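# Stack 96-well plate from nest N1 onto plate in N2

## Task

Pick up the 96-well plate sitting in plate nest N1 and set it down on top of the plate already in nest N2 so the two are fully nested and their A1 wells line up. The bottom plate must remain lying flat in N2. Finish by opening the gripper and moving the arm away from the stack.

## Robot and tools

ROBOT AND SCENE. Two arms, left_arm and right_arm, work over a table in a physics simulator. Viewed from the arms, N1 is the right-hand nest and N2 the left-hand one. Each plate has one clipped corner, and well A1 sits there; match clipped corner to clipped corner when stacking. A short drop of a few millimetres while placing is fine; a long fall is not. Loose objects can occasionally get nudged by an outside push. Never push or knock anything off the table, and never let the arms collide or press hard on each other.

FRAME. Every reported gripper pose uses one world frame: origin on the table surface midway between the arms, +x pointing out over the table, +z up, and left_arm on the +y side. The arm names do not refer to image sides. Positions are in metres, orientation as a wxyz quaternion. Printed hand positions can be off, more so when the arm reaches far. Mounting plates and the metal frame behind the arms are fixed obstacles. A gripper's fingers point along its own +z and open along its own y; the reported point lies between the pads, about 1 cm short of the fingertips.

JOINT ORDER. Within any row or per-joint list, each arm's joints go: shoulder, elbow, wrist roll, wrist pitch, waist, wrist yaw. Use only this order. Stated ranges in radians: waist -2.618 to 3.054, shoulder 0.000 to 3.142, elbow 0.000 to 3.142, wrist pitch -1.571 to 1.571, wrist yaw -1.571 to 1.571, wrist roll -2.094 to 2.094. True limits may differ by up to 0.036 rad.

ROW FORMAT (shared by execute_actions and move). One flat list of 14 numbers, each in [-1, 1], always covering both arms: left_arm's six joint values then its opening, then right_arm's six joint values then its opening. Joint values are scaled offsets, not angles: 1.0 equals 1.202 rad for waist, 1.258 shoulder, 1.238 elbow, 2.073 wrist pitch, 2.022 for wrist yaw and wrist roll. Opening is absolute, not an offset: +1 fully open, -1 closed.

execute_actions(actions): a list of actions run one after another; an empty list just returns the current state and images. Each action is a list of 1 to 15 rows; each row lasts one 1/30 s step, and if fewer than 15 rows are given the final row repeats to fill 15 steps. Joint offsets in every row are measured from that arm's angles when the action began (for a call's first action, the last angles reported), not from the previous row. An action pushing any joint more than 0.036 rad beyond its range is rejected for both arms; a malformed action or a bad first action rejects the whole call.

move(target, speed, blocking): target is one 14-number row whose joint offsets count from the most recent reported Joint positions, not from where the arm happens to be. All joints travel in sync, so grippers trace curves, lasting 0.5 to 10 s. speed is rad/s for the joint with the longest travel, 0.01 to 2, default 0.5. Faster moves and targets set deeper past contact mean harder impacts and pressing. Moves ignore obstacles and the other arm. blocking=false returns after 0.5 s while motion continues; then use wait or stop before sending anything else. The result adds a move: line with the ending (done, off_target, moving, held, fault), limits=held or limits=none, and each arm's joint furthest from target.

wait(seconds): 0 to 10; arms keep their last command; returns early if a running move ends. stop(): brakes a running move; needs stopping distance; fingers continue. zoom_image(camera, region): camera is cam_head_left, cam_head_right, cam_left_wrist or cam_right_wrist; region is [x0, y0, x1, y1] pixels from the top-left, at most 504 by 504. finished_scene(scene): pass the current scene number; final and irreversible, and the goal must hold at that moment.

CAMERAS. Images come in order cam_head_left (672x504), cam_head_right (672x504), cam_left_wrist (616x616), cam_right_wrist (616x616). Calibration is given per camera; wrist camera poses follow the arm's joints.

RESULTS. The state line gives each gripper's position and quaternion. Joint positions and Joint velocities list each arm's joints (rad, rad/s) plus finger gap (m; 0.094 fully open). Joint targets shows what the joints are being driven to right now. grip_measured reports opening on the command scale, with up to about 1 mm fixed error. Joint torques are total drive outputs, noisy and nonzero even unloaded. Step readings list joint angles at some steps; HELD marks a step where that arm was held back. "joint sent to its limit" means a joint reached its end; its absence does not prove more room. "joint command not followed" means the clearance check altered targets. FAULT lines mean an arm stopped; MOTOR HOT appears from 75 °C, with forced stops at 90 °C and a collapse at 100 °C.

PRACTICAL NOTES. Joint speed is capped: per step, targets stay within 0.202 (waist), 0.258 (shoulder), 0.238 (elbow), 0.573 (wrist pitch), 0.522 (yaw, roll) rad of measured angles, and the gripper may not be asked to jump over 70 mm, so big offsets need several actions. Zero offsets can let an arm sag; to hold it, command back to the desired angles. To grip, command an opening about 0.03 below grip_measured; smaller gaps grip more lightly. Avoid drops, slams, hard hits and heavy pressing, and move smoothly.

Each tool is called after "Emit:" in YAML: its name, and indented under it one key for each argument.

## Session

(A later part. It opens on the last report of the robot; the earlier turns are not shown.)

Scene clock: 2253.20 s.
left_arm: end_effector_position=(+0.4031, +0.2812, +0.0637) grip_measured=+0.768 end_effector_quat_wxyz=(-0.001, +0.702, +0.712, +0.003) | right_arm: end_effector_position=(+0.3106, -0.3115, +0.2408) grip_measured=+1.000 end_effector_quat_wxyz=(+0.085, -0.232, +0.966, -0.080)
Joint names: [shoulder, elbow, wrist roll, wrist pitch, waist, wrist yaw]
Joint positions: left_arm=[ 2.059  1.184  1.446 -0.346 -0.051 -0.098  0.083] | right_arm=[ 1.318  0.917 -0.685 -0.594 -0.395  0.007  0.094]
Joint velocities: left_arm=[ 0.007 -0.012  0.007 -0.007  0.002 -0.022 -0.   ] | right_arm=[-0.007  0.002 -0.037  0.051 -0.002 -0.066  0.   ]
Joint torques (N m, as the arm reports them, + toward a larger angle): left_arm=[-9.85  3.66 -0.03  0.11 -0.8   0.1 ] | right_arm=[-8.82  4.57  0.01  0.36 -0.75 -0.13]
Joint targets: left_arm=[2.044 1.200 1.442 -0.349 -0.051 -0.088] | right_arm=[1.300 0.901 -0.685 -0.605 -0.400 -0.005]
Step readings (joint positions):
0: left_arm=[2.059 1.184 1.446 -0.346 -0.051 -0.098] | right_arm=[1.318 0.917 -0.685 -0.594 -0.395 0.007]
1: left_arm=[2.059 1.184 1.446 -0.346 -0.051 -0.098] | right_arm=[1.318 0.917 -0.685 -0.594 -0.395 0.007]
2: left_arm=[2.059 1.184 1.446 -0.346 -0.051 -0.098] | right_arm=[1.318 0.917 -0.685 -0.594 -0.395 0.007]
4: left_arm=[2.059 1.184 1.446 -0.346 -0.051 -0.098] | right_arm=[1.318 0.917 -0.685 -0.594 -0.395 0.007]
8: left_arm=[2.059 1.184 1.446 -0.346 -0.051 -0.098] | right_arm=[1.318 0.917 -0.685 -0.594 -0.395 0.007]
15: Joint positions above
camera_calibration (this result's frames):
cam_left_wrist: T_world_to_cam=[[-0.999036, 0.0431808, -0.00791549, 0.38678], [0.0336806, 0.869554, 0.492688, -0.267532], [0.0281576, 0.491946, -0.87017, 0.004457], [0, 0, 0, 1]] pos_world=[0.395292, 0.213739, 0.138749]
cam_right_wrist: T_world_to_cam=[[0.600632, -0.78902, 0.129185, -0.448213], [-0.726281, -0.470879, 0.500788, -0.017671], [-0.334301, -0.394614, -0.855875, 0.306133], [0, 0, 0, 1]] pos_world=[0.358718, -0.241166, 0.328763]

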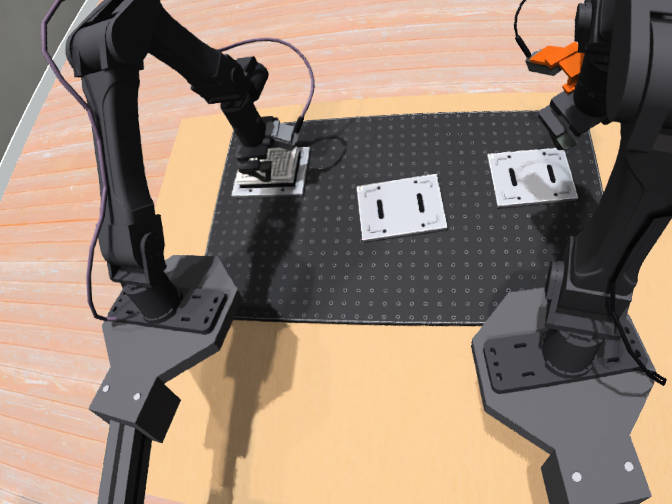

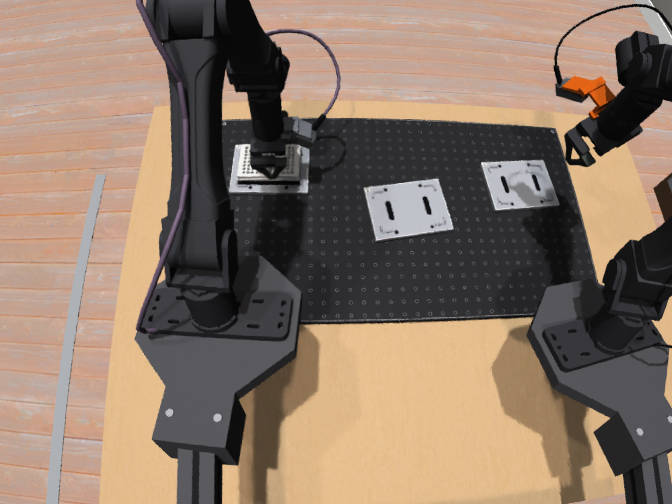

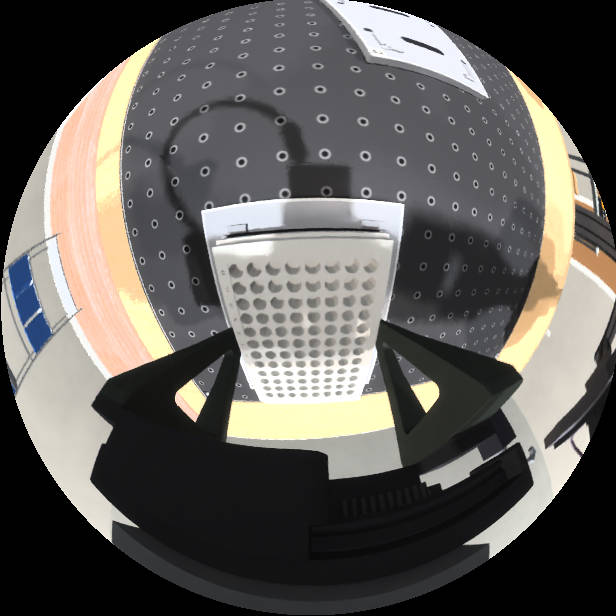

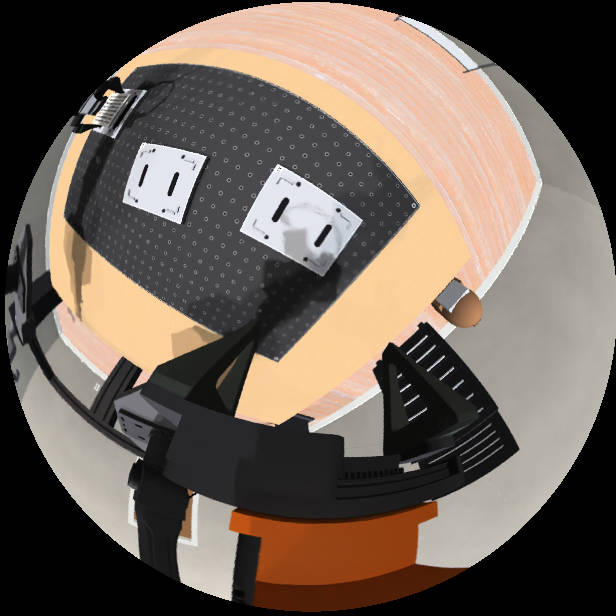

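Emit:
execute_actions:
  actions:
    - [[-0.012,0.0129,-0.002,-0.0015,0,0.005,0.85,-0.0143,-0.0129,0,-0.0053,-0.0042,-0.0060,1],[-0.012,0.0129,-0.002,-0.0015,0,0.005,0.85,-0.0143,-0.0129,0,-0.0053,-0.0042,-0.0060,1],[-0.012,0.0129,-0.002,-0.0015,0,0.005,0.85,-0.0143,-0.0129,0,-0.0053,-0.0042,-0.0060,1],[-0.012,0.0129,-0.002,-0.0015,0,0.005,1.0,-0.0143,-0.0129,0,-0.0053,-0.0042,-0.0060,1],[-0.012,0.0129,-0.002,-0.0015,0,0.005,1.0,-0.0143,-0.0129,0,-0.0053,-0.0042,-0.0060,1],[-0.012,0.0129,-0.002,-0.0015,0,0.005,1.0,-0.0143,-0.0129,0,-0.0053,-0.0042,-0.0060,1],[-0.012,0.0129,-0.002,-0.0015,0,0.005,1.0,-0.0143,-0.0129,0,-0.0053,-0.0042,-0.0060,1],[-0.012,0.0129,-0.002,-0.0015,0,0.005,1.0,-0.0143,-0.0129,0,-0.0053,-0.0042,-0.0060,1],[-0.012,0.0129,-0.002,-0.0015,0,0.005,1.0,-0.0143,-0.0129,0,-0.0053,-0.0042,-0.0060,1],[-0.012,0.0129,-0.002,-0.0015,0,0.005,1.0,-0.0143,-0.0129,0,-0.0053,-0.0042,-0.0060,1]]

Emit:
zoom_image:
  camera: "cam_left_wrist"
  region: [200, 220, 240, 250]

Emit:
zoom_image:
  camera: "cam_left_wrist"
  region: [360, 215, 400, 245]

Emit:
zoom_image:
  camera: "cam_left_wrist"
  region: [285, 215, 325, 245]

Scene clock: 2287.77 s.
left_arm: end_effector_position=(+0.4031, +0.2812, +0.0637) grip_measured=+1.000 end_effector_quat_wxyz=(-0.001, +0.702, +0.712, +0.003) | right_arm: end_effector_position=(+0.3106, -0.3115, +0.2408) grip_measured=+1.000 end_effector_quat_wxyz=(+0.085, -0.232, +0.966, -0.080)
Joint names: [shoulder, elbow, wrist roll, wrist pitch, waist, wrist yaw]
Joint positions: left_arm=[ 2.059  1.184  1.446 -0.346 -0.051 -0.098  0.094] | right_arm=[ 1.318  0.917 -0.685 -0.594 -0.395  0.007  0.094]
Joint velocities: left_arm=[ 0.012 -0.012  0.022 -0.051  0.002  0.051  0.   ] | right_arm=[-0.002  0.012 -0.037 -0.022 -0.002  0.007  0.   ]
Joint torques (N m, as the arm reports them, + toward a larger angle): left_arm=[-9.84  3.63 -0.03  0.11 -0.8   0.09] | right_arm=[-8.8   4.55  0.    0.36 -0.74 -0.13]
Joint targets: left_arm=[2.044 1.200 1.442 -0.349 -0.051 -0.088] | right_arm=[1.300 0.901 -0.685 -0.605 -0.400 -0.005]
Step readings (joint positions):
0: left_arm=[2.059 1.184 1.446 -0.346 -0.051 -0.098] | right_arm=[1.318 0.917 -0.685 -0.594 -0.395 0.007]
1: left_arm=[2.059 1.184 1.446 -0.346 -0.051 -0.098] | right_arm=[1.318 0.917 -0.685 -0.594 -0.395 0.007]
2: left_arm=[2.059 1.184 1.446 -0.346 -0.051 -0.098] | right_arm=[1.318 0.917 -0.685 -0.594 -0.395 0.007]
4: left_arm=[2.059 1.184 1.446 -0.346 -0.051 -0.098] | right_arm=[1.318 0.917 -0.685 -0.594 -0.395 0.007]
8: left_arm=[2.059 1.184 1.446 -0.346 -0.051 -0.098] | right_arm=[1.318 0.917 -0.685 -0.594 -0.395 0.007]
15: Joint positions above
camera_calibration (this result's frames):
cam_left_wrist: T_world_to_cam=[[-0.999036, 0.0431808, -0.00791549, 0.38678], [0.0336806, 0.869554, 0.492688, -0.267532], [0.0281576, 0.491946, -0.87017, 0.004457], [0, 0, 0, 1]] pos_world=[0.395292, 0.213739, 0.138749]
cam_right_wrist: T_world_to_cam=[[0.600632, -0.78902, 0.129185, -0.448213], [-0.726281, -0.470879, 0.500788, -0.017671], [-0.334301, -0.394614, -0.855875, 0.306133], [0, 0, 0, 1]] pos_world=[0.358718, -0.241166, 0.328763]

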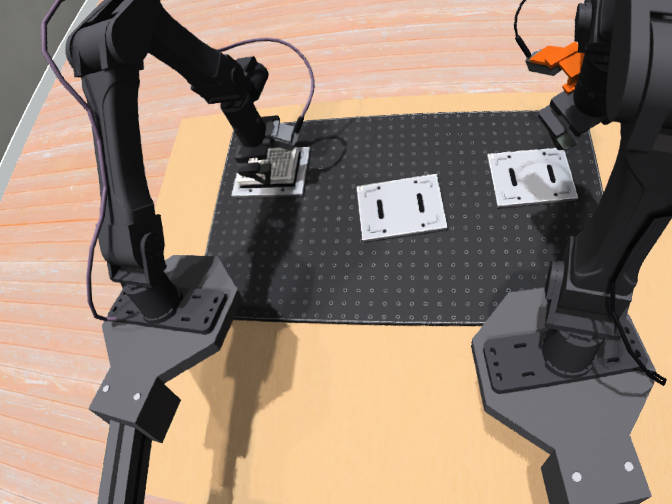

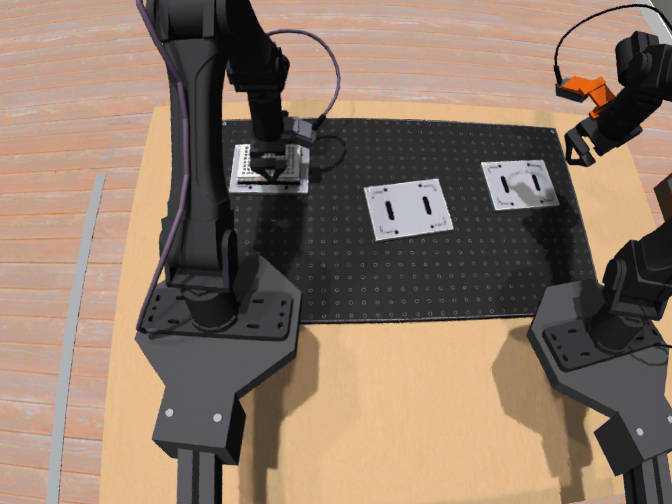

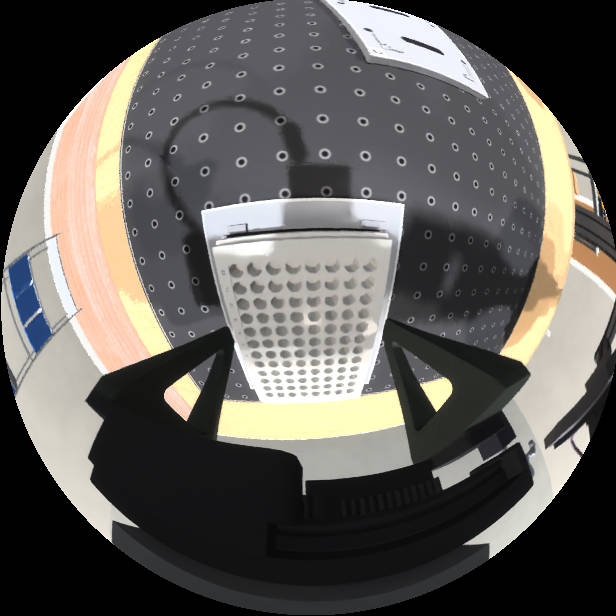

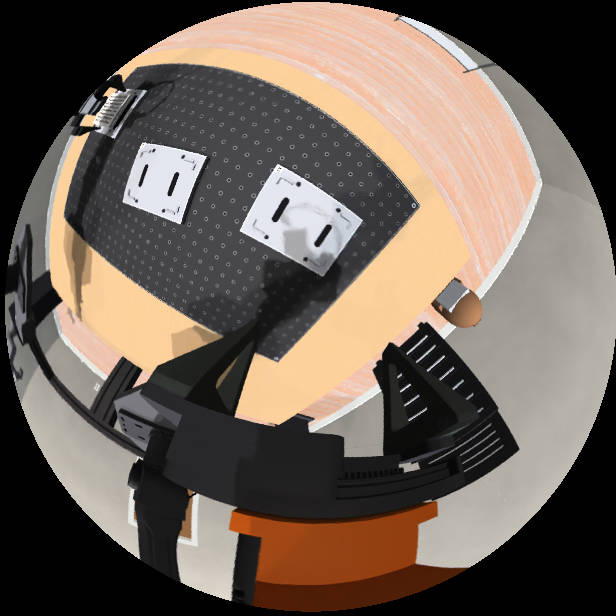

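Region (200, 220, 240, 250) of cam_left_wrist's 616x616 image, scaled by 12.600, with more detail than that image has; it fills the top 378 rows of this view, and the rest is white.

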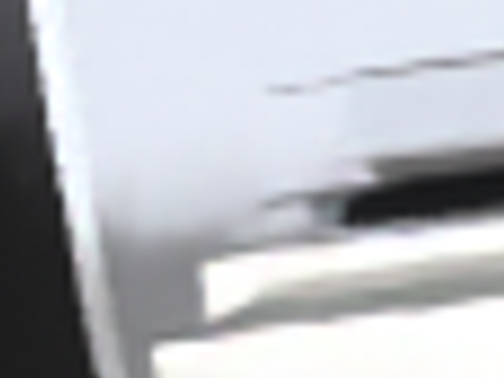

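Region (360, 215, 400, 245) of cam_left_wrist's 616x616 image, scaled by 12.600, with more detail than that image has; it fills the top 378 rows of this view, and the rest is white.

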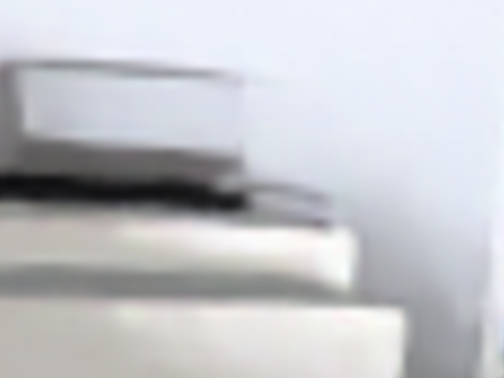

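Region (285, 215, 325, 245) of cam_left_wrist's 616x616 image, scaled by 12.600, with more detail than that image has; it fills the top 378 rows of this view, and the rest is white.

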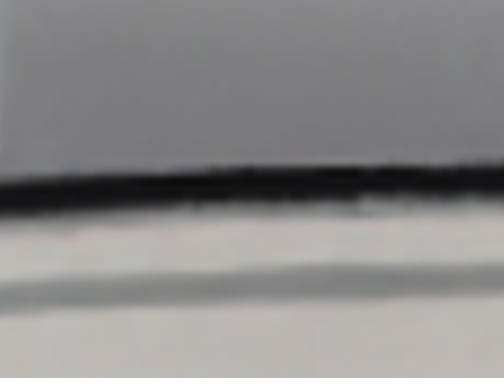

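Emit:
execute_actions:
  actions:
    - [[-0.012,0.0129,-0.002,-0.0015,0,0.005,0.88,-0.0143,-0.0129,0,-0.0053,-0.0042,-0.0060,1],[-0.012,0.0129,-0.002,-0.0015,0,0.005,0.88,-0.0143,-0.0129,0,-0.0053,-0.0042,-0.0060,1],[-0.012,0.0129,-0.002,-0.0015,0,0.005,0.88,-0.0143,-0.0129,0,-0.0053,-0.0042,-0.0060,1],[-0.012,0.0129,-0.002,-0.0015,0,0.005,0.88,-0.0143,-0.0129,0,-0.0053,-0.0042,-0.0060,1],[-0.012,0.0129,-0.002,-0.0015,0,0.005,0.80,-0.0143,-0.0129,0,-0.0053,-0.0042,-0.0060,1]]
    - [[0,0,0,0.012,0,0,0.80,0,0,0,0,0,0,1],[0,0,0,0.012,0,0,0.80,0,0,0,0,0,0,1],[0,0,0,0.002,0,0,0.80,0,0,0,0,0,0,1]]

Scene clock: 2304.40 s.
left_arm: end_effector_position=(+0.4043, +0.2811, +0.0637) grip_measured=+0.803 end_effector_quat_wxyz=(+0.001, +0.702, +0.713, +0.005) | right_arm: end_effector_position=(+0.3106, -0.3115, +0.2408) grip_measured=+1.000 end_effector_quat_wxyz=(+0.085, -0.232, +0.966, -0.080)
Joint names: [shoulder, elbow, wrist roll, wrist pitch, waist, wrist yaw]
Joint positions: left_arm=[ 2.059  1.184  1.446 -0.341 -0.051 -0.098  0.085] | right_arm=[ 1.318  0.917 -0.685 -0.594 -0.395  0.007  0.094]
Joint velocities: left_arm=[-0.022 -0.002 -0.037 -0.007 -0.002 -0.066 -0.   ] | right_arm=[-0.012  0.002 -0.066 -0.007 -0.022  0.007  0.   ]
Joint torques (N m, as the arm reports them, + toward a larger angle): left_arm=[-8.88  2.63  0.    0.14 -0.8   0.01] | right_arm=[-7.09  5.8   0.01  0.45 -0.33  0.02]
Joint targets: left_arm=[2.059 1.184 1.446 -0.342 -0.051 -0.098] | right_arm=[1.318 0.917 -0.685 -0.594 -0.395 0.007]
Step readings (joint positions; steps 1 to 15: 1st action; 16 to 30: 2nd action):
0: left_arm=[2.059 1.184 1.446 -0.346 -0.051 -0.098] | right_arm=[1.318 0.917 -0.685 -0.594 -0.395 0.007]
1: left_arm=[2.059 1.184 1.446 -0.346 -0.051 -0.098] | right_arm=[1.318 0.917 -0.685 -0.594 -0.395 0.007]
2: left_arm=[2.059 1.184 1.446 -0.346 -0.051 -0.098] | right_arm=[1.318 0.917 -0.685 -0.594 -0.395 0.007]
4: left_arm=[2.059 1.184 1.446 -0.346 -0.051 -0.098] | right_arm=[1.318 0.917 -0.685 -0.594 -0.395 0.007]
8: left_arm=[2.059 1.184 1.446 -0.346 -0.051 -0.098] | right_arm=[1.318 0.917 -0.685 -0.594 -0.395 0.007]
15: left_arm=[2.059 1.184 1.446 -0.346 -0.051 -0.098] | right_arm=[1.318 0.917 -0.685 -0.594 -0.395 0.007]
16: left_arm=[2.059 1.184 1.446 -0.344 -0.051 -0.098] | right_arm=[1.318 0.917 -0.685 -0.594 -0.395 0.007]
17: left_arm=[2.059 1.184 1.446 -0.342 -0.051 -0.098] | right_arm=[1.318 0.917 -0.685 -0.594 -0.395 0.007]
19: left_arm=[2.059 1.184 1.446 -0.341 -0.051 -0.098] | right_arm=[1.318 0.917 -0.685 -0.594 -0.395 0.007]
23: left_arm=[2.059 1.184 1.446 -0.341 -0.051 -0.098] | right_arm=[1.318 0.917 -0.685 -0.594 -0.395 0.007]
30: Joint positions above
camera_calibration (this result's frames):
cam_left_wrist: T_world_to_cam=[[-0.999005, 0.0427201, -0.0128423, 0.388437], [0.0308669, 0.869836, 0.492374, -0.26638], [0.032205, 0.491488, -0.870289, 0.00299286], [0, 0, 0, 1]] pos_world=[0.396176, 0.213642, 0.138752]
cam_right_wrist: T_world_to_cam=[[0.600632, -0.78902, 0.129185, -0.448213], [-0.726281, -0.470879, 0.500788, -0.017671], [-0.334301, -0.394614, -0.855875, 0.306133], [0, 0, 0, 1]] pos_world=[0.358718, -0.241166, 0.328763]

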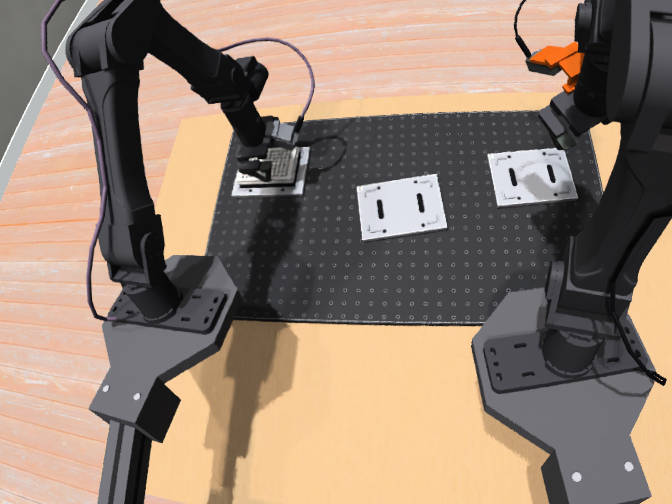

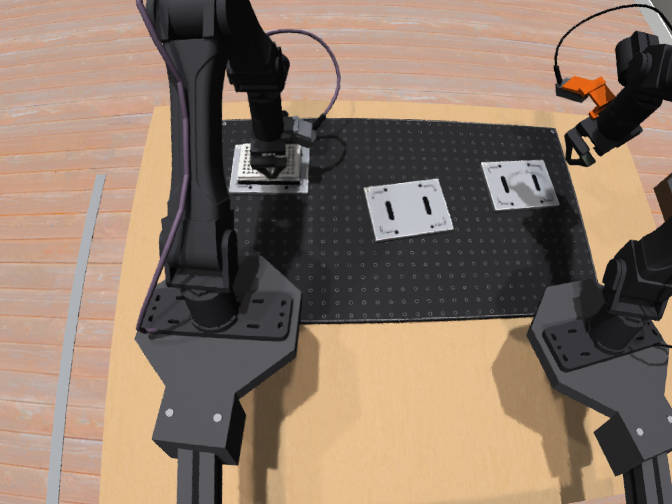

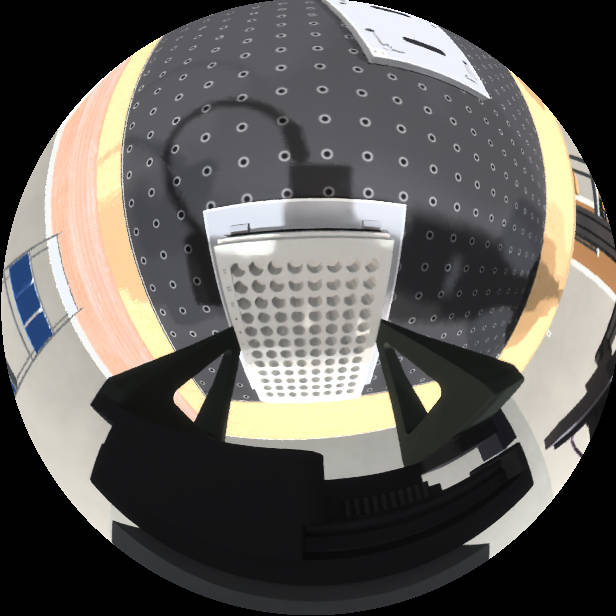

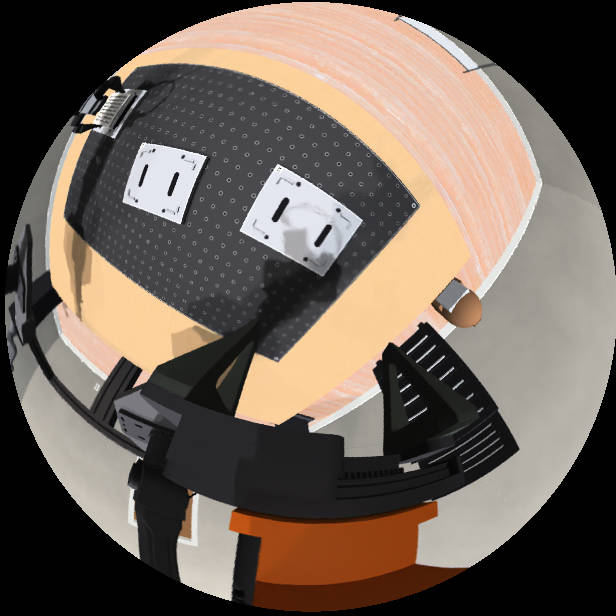

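Emit:
zoom_image:
  camera: "cam_left_wrist"
  region: [200, 220, 240, 250]

Emit:
zoom_image:
  camera: "cam_left_wrist"
  region: [360, 215, 400, 245]

Region (200, 220, 240, 250) of cam_left_wrist's 616x616 image, scaled by 12.600, with more detail than that image has; it fills the top 378 rows of this view, and the rest is white.

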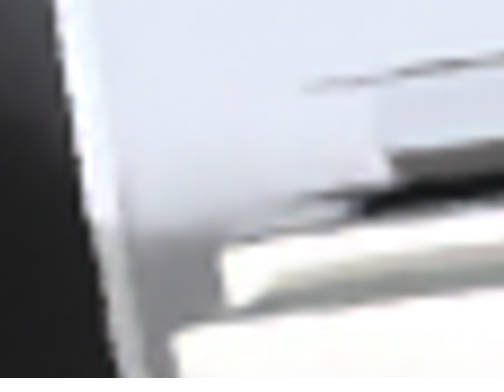

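Region (360, 215, 400, 245) of cam_left_wrist's 616x616 image, scaled by 12.600, with more detail than that image has; it fills the top 378 rows of this view, and the rest is white.

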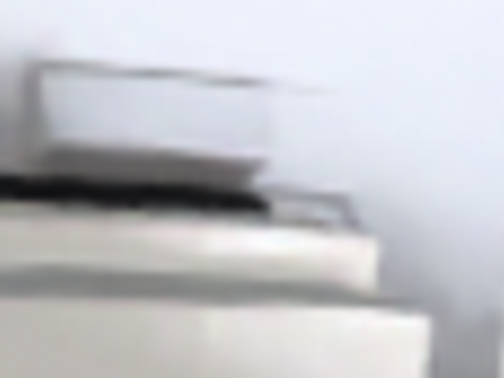

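Emit:
execute_actions:
  actions:
    - [[-0.012,0.0129,-0.002,-0.0115,0,0.005,0.80,-0.0143,-0.0129,0,-0.0053,-0.0042,-0.0060,1],[-0.012,0.0129,-0.002,-0.0115,0,0.005,0.80,-0.0143,-0.0129,0,-0.0053,-0.0042,-0.0060,1],[-0.012,0.0129,-0.002,-0.0115,0,0.005,0.80,-0.0143,-0.0129,0,-0.0053,-0.0042,-0.0060,1],[-0.012,0.0129,-0.002,-0.002,0,0.005,0.80,-0.0143,-0.0129,0,-0.0053,-0.0042,-0.0060,1]]

Emit:
zoom_image:
  camera: "cam_left_wrist"
  region: [200, 220, 240, 250]

Emit:
zoom_image:
  camera: "cam_left_wrist"
  region: [360, 215, 400, 245]

Scene clock: 2323.93 s.
left_arm: end_effector_position=(+0.4031, +0.2812, +0.0637) grip_measured=+0.803 end_effector_quat_wxyz=(-0.001, +0.702, +0.712, +0.003) | right_arm: end_effector_position=(+0.3106, -0.3115, +0.2408) grip_measured=+1.000 end_effector_quat_wxyz=(+0.085, -0.232, +0.966, -0.080)
Joint names: [shoulder, elbow, wrist roll, wrist pitch, waist, wrist yaw]
Joint positions: left_arm=[ 2.059  1.184  1.446 -0.346 -0.051 -0.098  0.085] | right_arm=[ 1.318  0.917 -0.685 -0.594 -0.395  0.007  0.094]
Joint velocities: left_arm=[-0.002  0.002 -0.037 -0.007 -0.007  0.007 -0.   ] | right_arm=[-0.007  0.012  0.022  0.022 -0.007 -0.037  0.   ]
Joint torques (N m, as the arm reports them, + toward a larger angle): left_arm=[-9.78  3.62 -0.03  0.15 -0.8   0.1 ] | right_arm=[-8.8   4.56  0.01  0.36 -0.75 -0.12]
Joint targets: left_arm=[2.044 1.200 1.442 -0.346 -0.051 -0.088] | right_arm=[1.300 0.901 -0.685 -0.605 -0.400 -0.005]
Step readings (joint positions):
0: left_arm=[2.059 1.184 1.446 -0.341 -0.051 -0.098] | right_arm=[1.318 0.917 -0.685 -0.594 -0.395 0.007]
1: left_arm=[2.059 1.184 1.446 -0.342 -0.051 -0.098] | right_arm=[1.318 0.917 -0.685 -0.594 -0.395 0.007]
2: left_arm=[2.059 1.184 1.446 -0.344 -0.051 -0.098] | right_arm=[1.318 0.917 -0.685 -0.594 -0.395 0.007]
4: left_arm=[2.059 1.184 1.446 -0.346 -0.051 -0.098] | right_arm=[1.318 0.917 -0.685 -0.594 -0.395 0.007]
8: left_arm=[2.059 1.184 1.446 -0.346 -0.051 -0.098] | right_arm=[1.318 0.917 -0.685 -0.594 -0.395 0.007]
15: Joint positions above
camera_calibration (this result's frames):
cam_left_wrist: T_world_to_cam=[[-0.999036, 0.0431808, -0.00791549, 0.38678], [0.0336806, 0.869554, 0.492688, -0.267532], [0.0281576, 0.491946, -0.87017, 0.004457], [0, 0, 0, 1]] pos_world=[0.395292, 0.213739, 0.138749]
cam_right_wrist: T_world_to_cam=[[0.600632, -0.78902, 0.129185, -0.448213], [-0.726281, -0.470879, 0.500788, -0.017671], [-0.334301, -0.394614, -0.855875, 0.306133], [0, 0, 0, 1]] pos_world=[0.358718, -0.241166, 0.328763]

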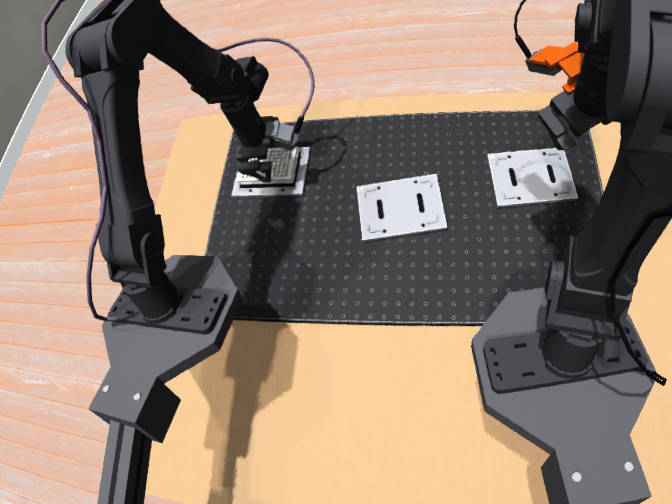

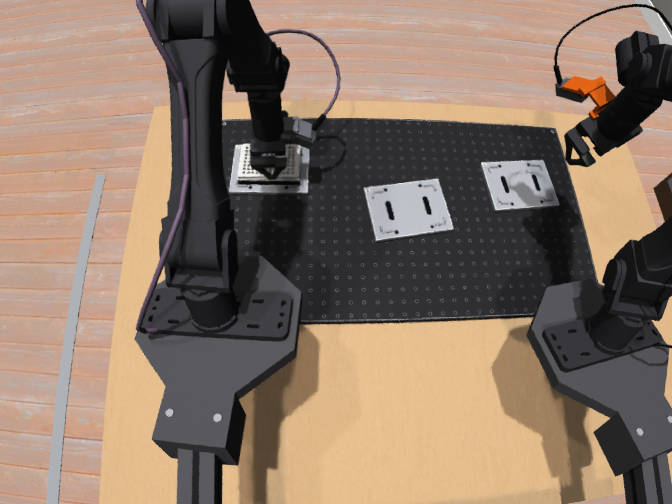

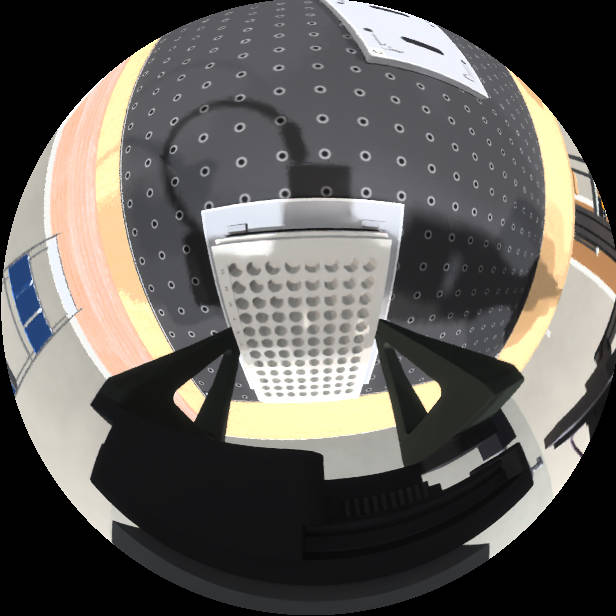

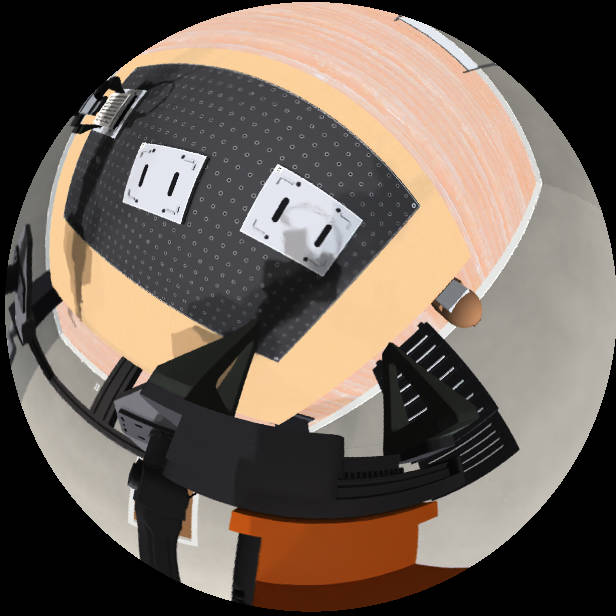

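Region (200, 220, 240, 250) of cam_left_wrist's 616x616 image, scaled by 12.600, with more detail than that image has; it fills the top 378 rows of this view, and the rest is white.

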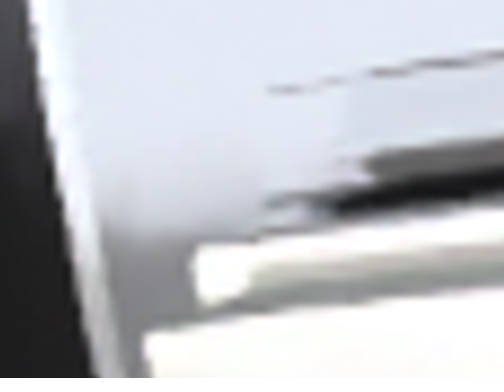

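Region (360, 215, 400, 245) of cam_left_wrist's 616x616 image, scaled by 12.600, with more detail than that image has; it fills the top 378 rows of this view, and the rest is white.

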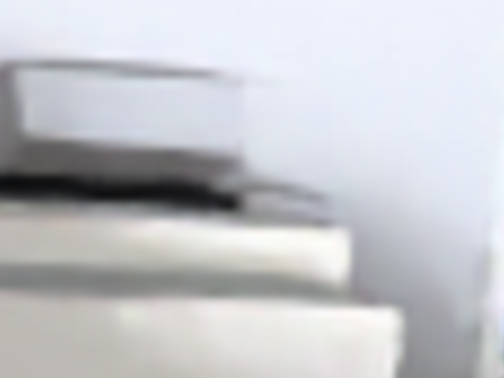

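Emit:
execute_actions:
  actions: []

Scene clock: 2349.27 s.
left_arm: end_effector_position=(+0.4031, +0.2812, +0.0637) grip_measured=+0.803 end_effector_quat_wxyz=(-0.001, +0.702, +0.712, +0.003) | right_arm: end_effector_position=(+0.3106, -0.3115, +0.2408) grip_measured=+1.000 end_effector_quat_wxyz=(+0.085, -0.232, +0.966, -0.080)
Joint names: [shoulder, elbow, wrist roll, wrist pitch, waist, wrist yaw]
Joint positions: left_arm=[ 2.059  1.184  1.446 -0.346 -0.051 -0.098  0.085] | right_arm=[ 1.318  0.917 -0.685 -0.594 -0.395  0.007  0.094]
Joint velocities: left_arm=[-0.002  0.007  0.037 -0.007 -0.012  0.037 -0.001] | right_arm=[-0.012 -0.007  0.081  0.11  -0.002 -0.037  0.   ]
Joint torques (N m, as the arm reports them, + toward a larger angle): left_arm=[-9.84  3.66 -0.03  0.14 -0.8   0.09] | right_arm=[-8.81  4.57  0.    0.36 -0.75 -0.13]
Joint targets: left_arm=[2.044 1.200 1.442 -0.346 -0.051 -0.088] | right_arm=[1.300 0.901 -0.685 -0.605 -0.400 -0.005]
camera_calibration (this result's frames):
cam_left_wrist: T_world_to_cam=[[-0.999036, 0.0431808, -0.00791549, 0.38678], [0.0336806, 0.869554, 0.492688, -0.267532], [0.0281576, 0.491946, -0.87017, 0.004457], [0, 0, 0, 1]] pos_world=[0.395292, 0.213739, 0.138749]
cam_right_wrist: T_world_to_cam=[[0.600632, -0.78902, 0.129185, -0.448213], [-0.726281, -0.470879, 0.500788, -0.017671], [-0.334301, -0.394614, -0.855875, 0.306133], [0, 0, 0, 1]] pos_world=[0.358718, -0.241166, 0.328763]

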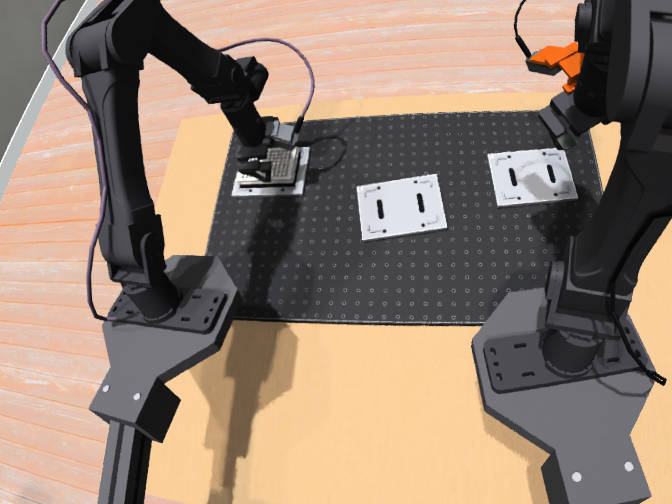

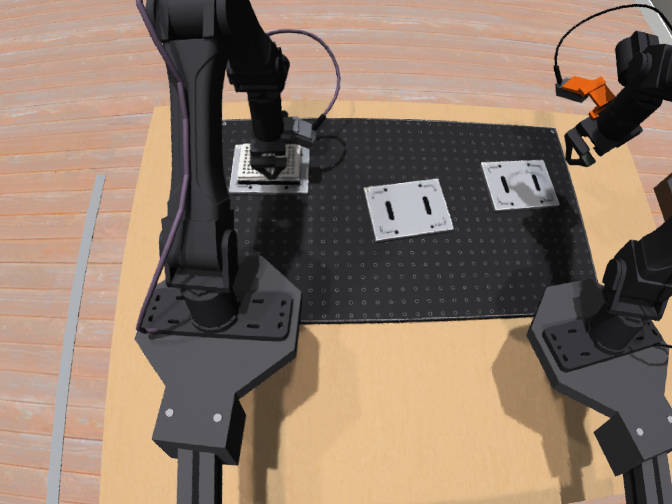

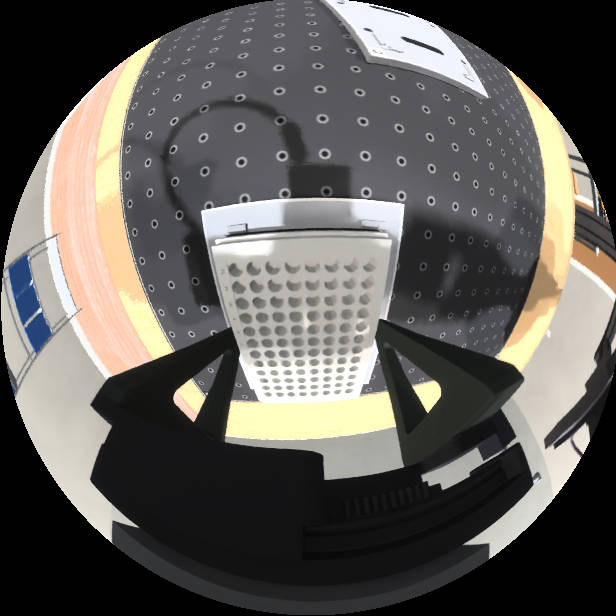

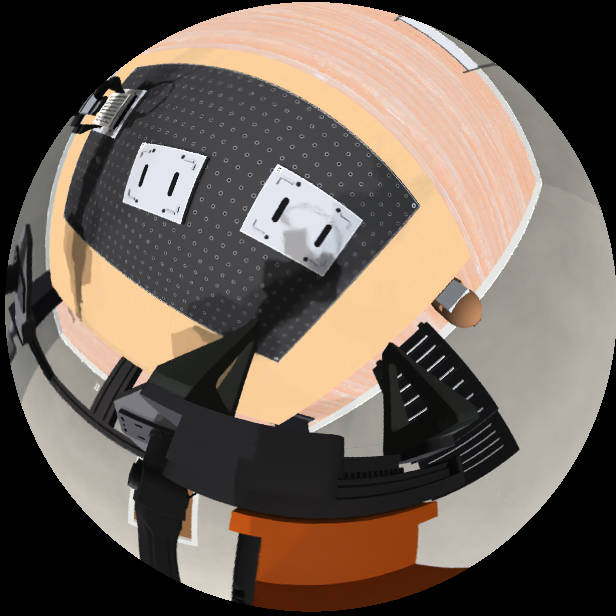

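Emit:
zoom_image:
  camera: "cam_left_wrist"
  region: [190, 190, 420, 410]

Emit:
zoom_image:
  camera: "cam_head_right"
  region: [215, 130, 325, 205]

Region (190, 190, 420, 410) of cam_left_wrist's 616x616 image, scaled by 2.191, with more detail than that image has; it fills the top 482 rows of this view, and the rest is white.

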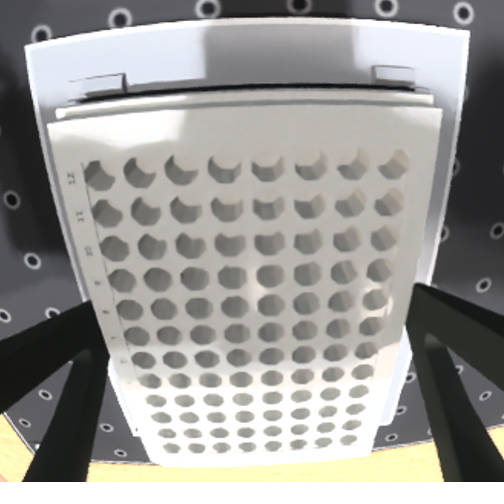

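Region (215, 130, 325, 205) of cam_head_right's 672x504 image, scaled by 4.582, with more detail than that image has; it fills the top 344 rows of this view, and the rest is white.

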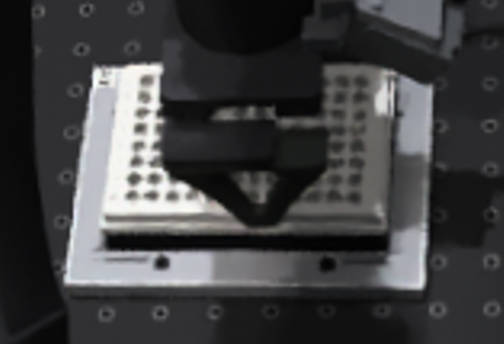

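Emit:
execute_actions:
  actions:
    - [[-0.012,0.0129,-0.002,0.012,0,0.005,0.80,-0.0143,-0.0129,0,-0.0053,-0.0042,-0.0060,1],[-0.012,0.0129,-0.002,0.012,0,0.005,0.80,-0.0143,-0.0129,0,-0.0053,-0.0042,-0.0060,1],[-0.012,0.0129,-0.002,0.012,0,0.005,0.80,-0.0143,-0.0129,0,-0.0053,-0.0042,-0.0060,1],[-0.012,0.0129,-0.002,0.002,0,0.005,0.80,-0.0143,-0.0129,0,-0.0053,-0.0042,-0.0060,1]]

Emit:
zoom_image:
  camera: "cam_left_wrist"
  region: [200, 220, 240, 250]

Emit:
zoom_image:
  camera: "cam_left_wrist"
  region: [360, 215, 400, 245]

Scene clock: 2383.37 s.
left_arm: end_effector_position=(+0.4044, +0.2811, +0.0637) grip_measured=+0.803 end_effector_quat_wxyz=(+0.001, +0.702, +0.713, +0.005) | right_arm: end_effector_position=(+0.3106, -0.3115, +0.2408) grip_measured=+1.000 end_effector_quat_wxyz=(+0.085, -0.232, +0.966, -0.080)
Joint names: [shoulder, elbow, wrist roll, wrist pitch, waist, wrist yaw]
Joint positions: left_arm=[ 2.059  1.184  1.446 -0.341 -0.051 -0.098  0.085] | right_arm=[ 1.318  0.917 -0.685 -0.594 -0.395  0.007  0.094]
Joint velocities: left_arm=[ 0.007 -0.007  0.051 -0.037  0.007 -0.081  0.   ] | right_arm=[-0.002 -0.012 -0.051 -0.007  0.012 -0.007  0.   ]
Joint torques (N m, as the arm reports them, + toward a larger angle): left_arm=[-9.77  3.66 -0.03  0.15 -0.81  0.09] | right_arm=[-8.81  4.53  0.01  0.36 -0.74 -0.14]
Joint targets: left_arm=[2.044 1.200 1.442 -0.342 -0.051 -0.088] | right_arm=[1.300 0.901 -0.685 -0.605 -0.400 -0.005]
Step readings (joint positions):
0: left_arm=[2.059 1.184 1.446 -0.346 -0.051 -0.098] | right_arm=[1.318 0.917 -0.685 -0.594 -0.395 0.007]
1: left_arm=[2.059 1.184 1.446 -0.345 -0.051 -0.098] | right_arm=[1.318 0.917 -0.685 -0.594 -0.395 0.007]
2: left_arm=[2.059 1.184 1.446 -0.342 -0.051 -0.098] | right_arm=[1.318 0.917 -0.685 -0.594 -0.395 0.007]
4: left_arm=[2.059 1.184 1.446 -0.341 -0.051 -0.098] | right_arm=[1.318 0.917 -0.685 -0.594 -0.395 0.007]
8: left_arm=[2.059 1.184 1.446 -0.341 -0.051 -0.098] | right_arm=[1.318 0.917 -0.685 -0.594 -0.395 0.007]
15: Joint positions above
camera_calibration (this result's frames):
cam_left_wrist: T_world_to_cam=[[-0.999001, 0.0426845, -0.0132213, 0.388564], [0.0306506, 0.869858, 0.49235, -0.266291], [0.0325164, 0.491453, -0.870297, 0.00287994], [0, 0, 0, 1]] pos_world=[0.396244, 0.213634, 0.138752]
cam_right_wrist: T_world_to_cam=[[0.600632, -0.78902, 0.129185, -0.448213], [-0.726281, -0.470879, 0.500788, -0.017671], [-0.334301, -0.394614, -0.855875, 0.306133], [0, 0, 0, 1]] pos_world=[0.358718, -0.241166, 0.328763]

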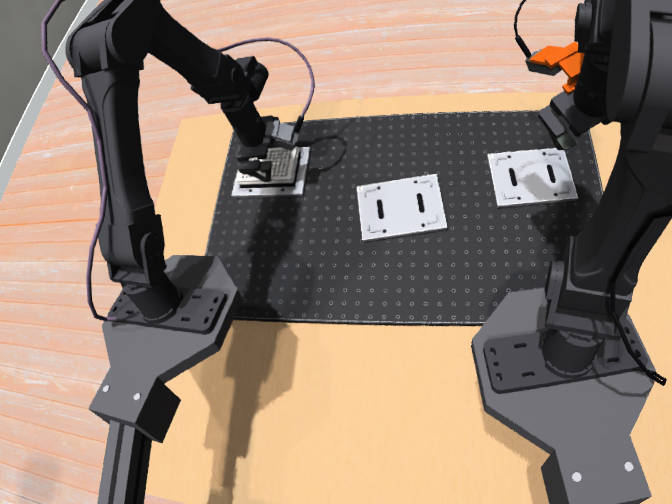

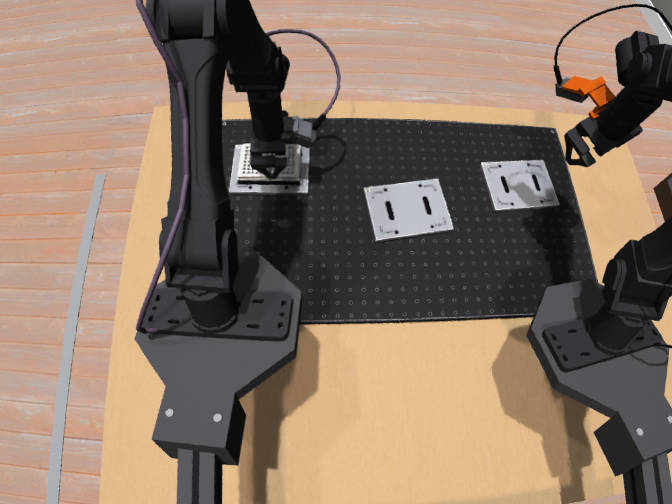

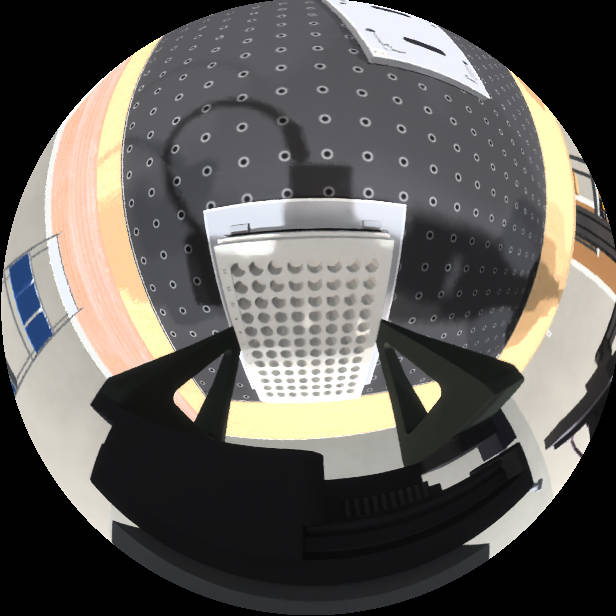

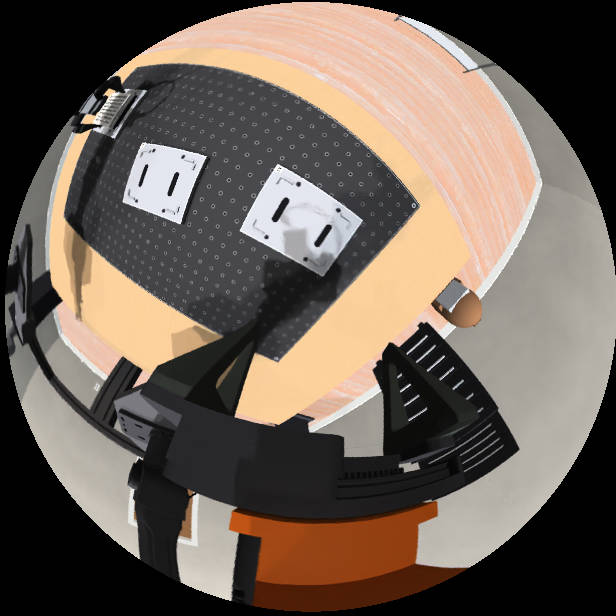

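Region (200, 220, 240, 250) of cam_left_wrist's 616x616 image, scaled by 12.600, with more detail than that image has; it fills the top 378 rows of this view, and the rest is white.

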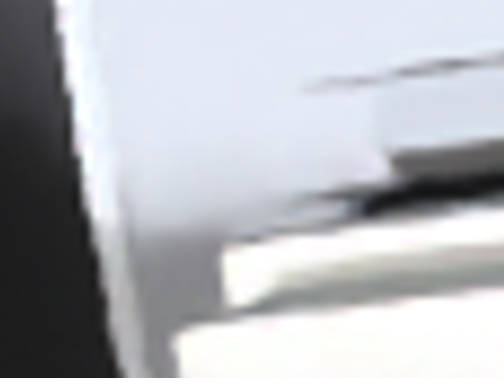

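Region (360, 215, 400, 245) of cam_left_wrist's 616x616 image, scaled by 12.600, with more detail than that image has; it fills the top 378 rows of this view, and the rest is white.

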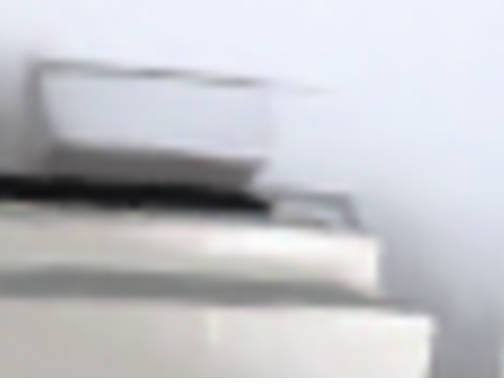

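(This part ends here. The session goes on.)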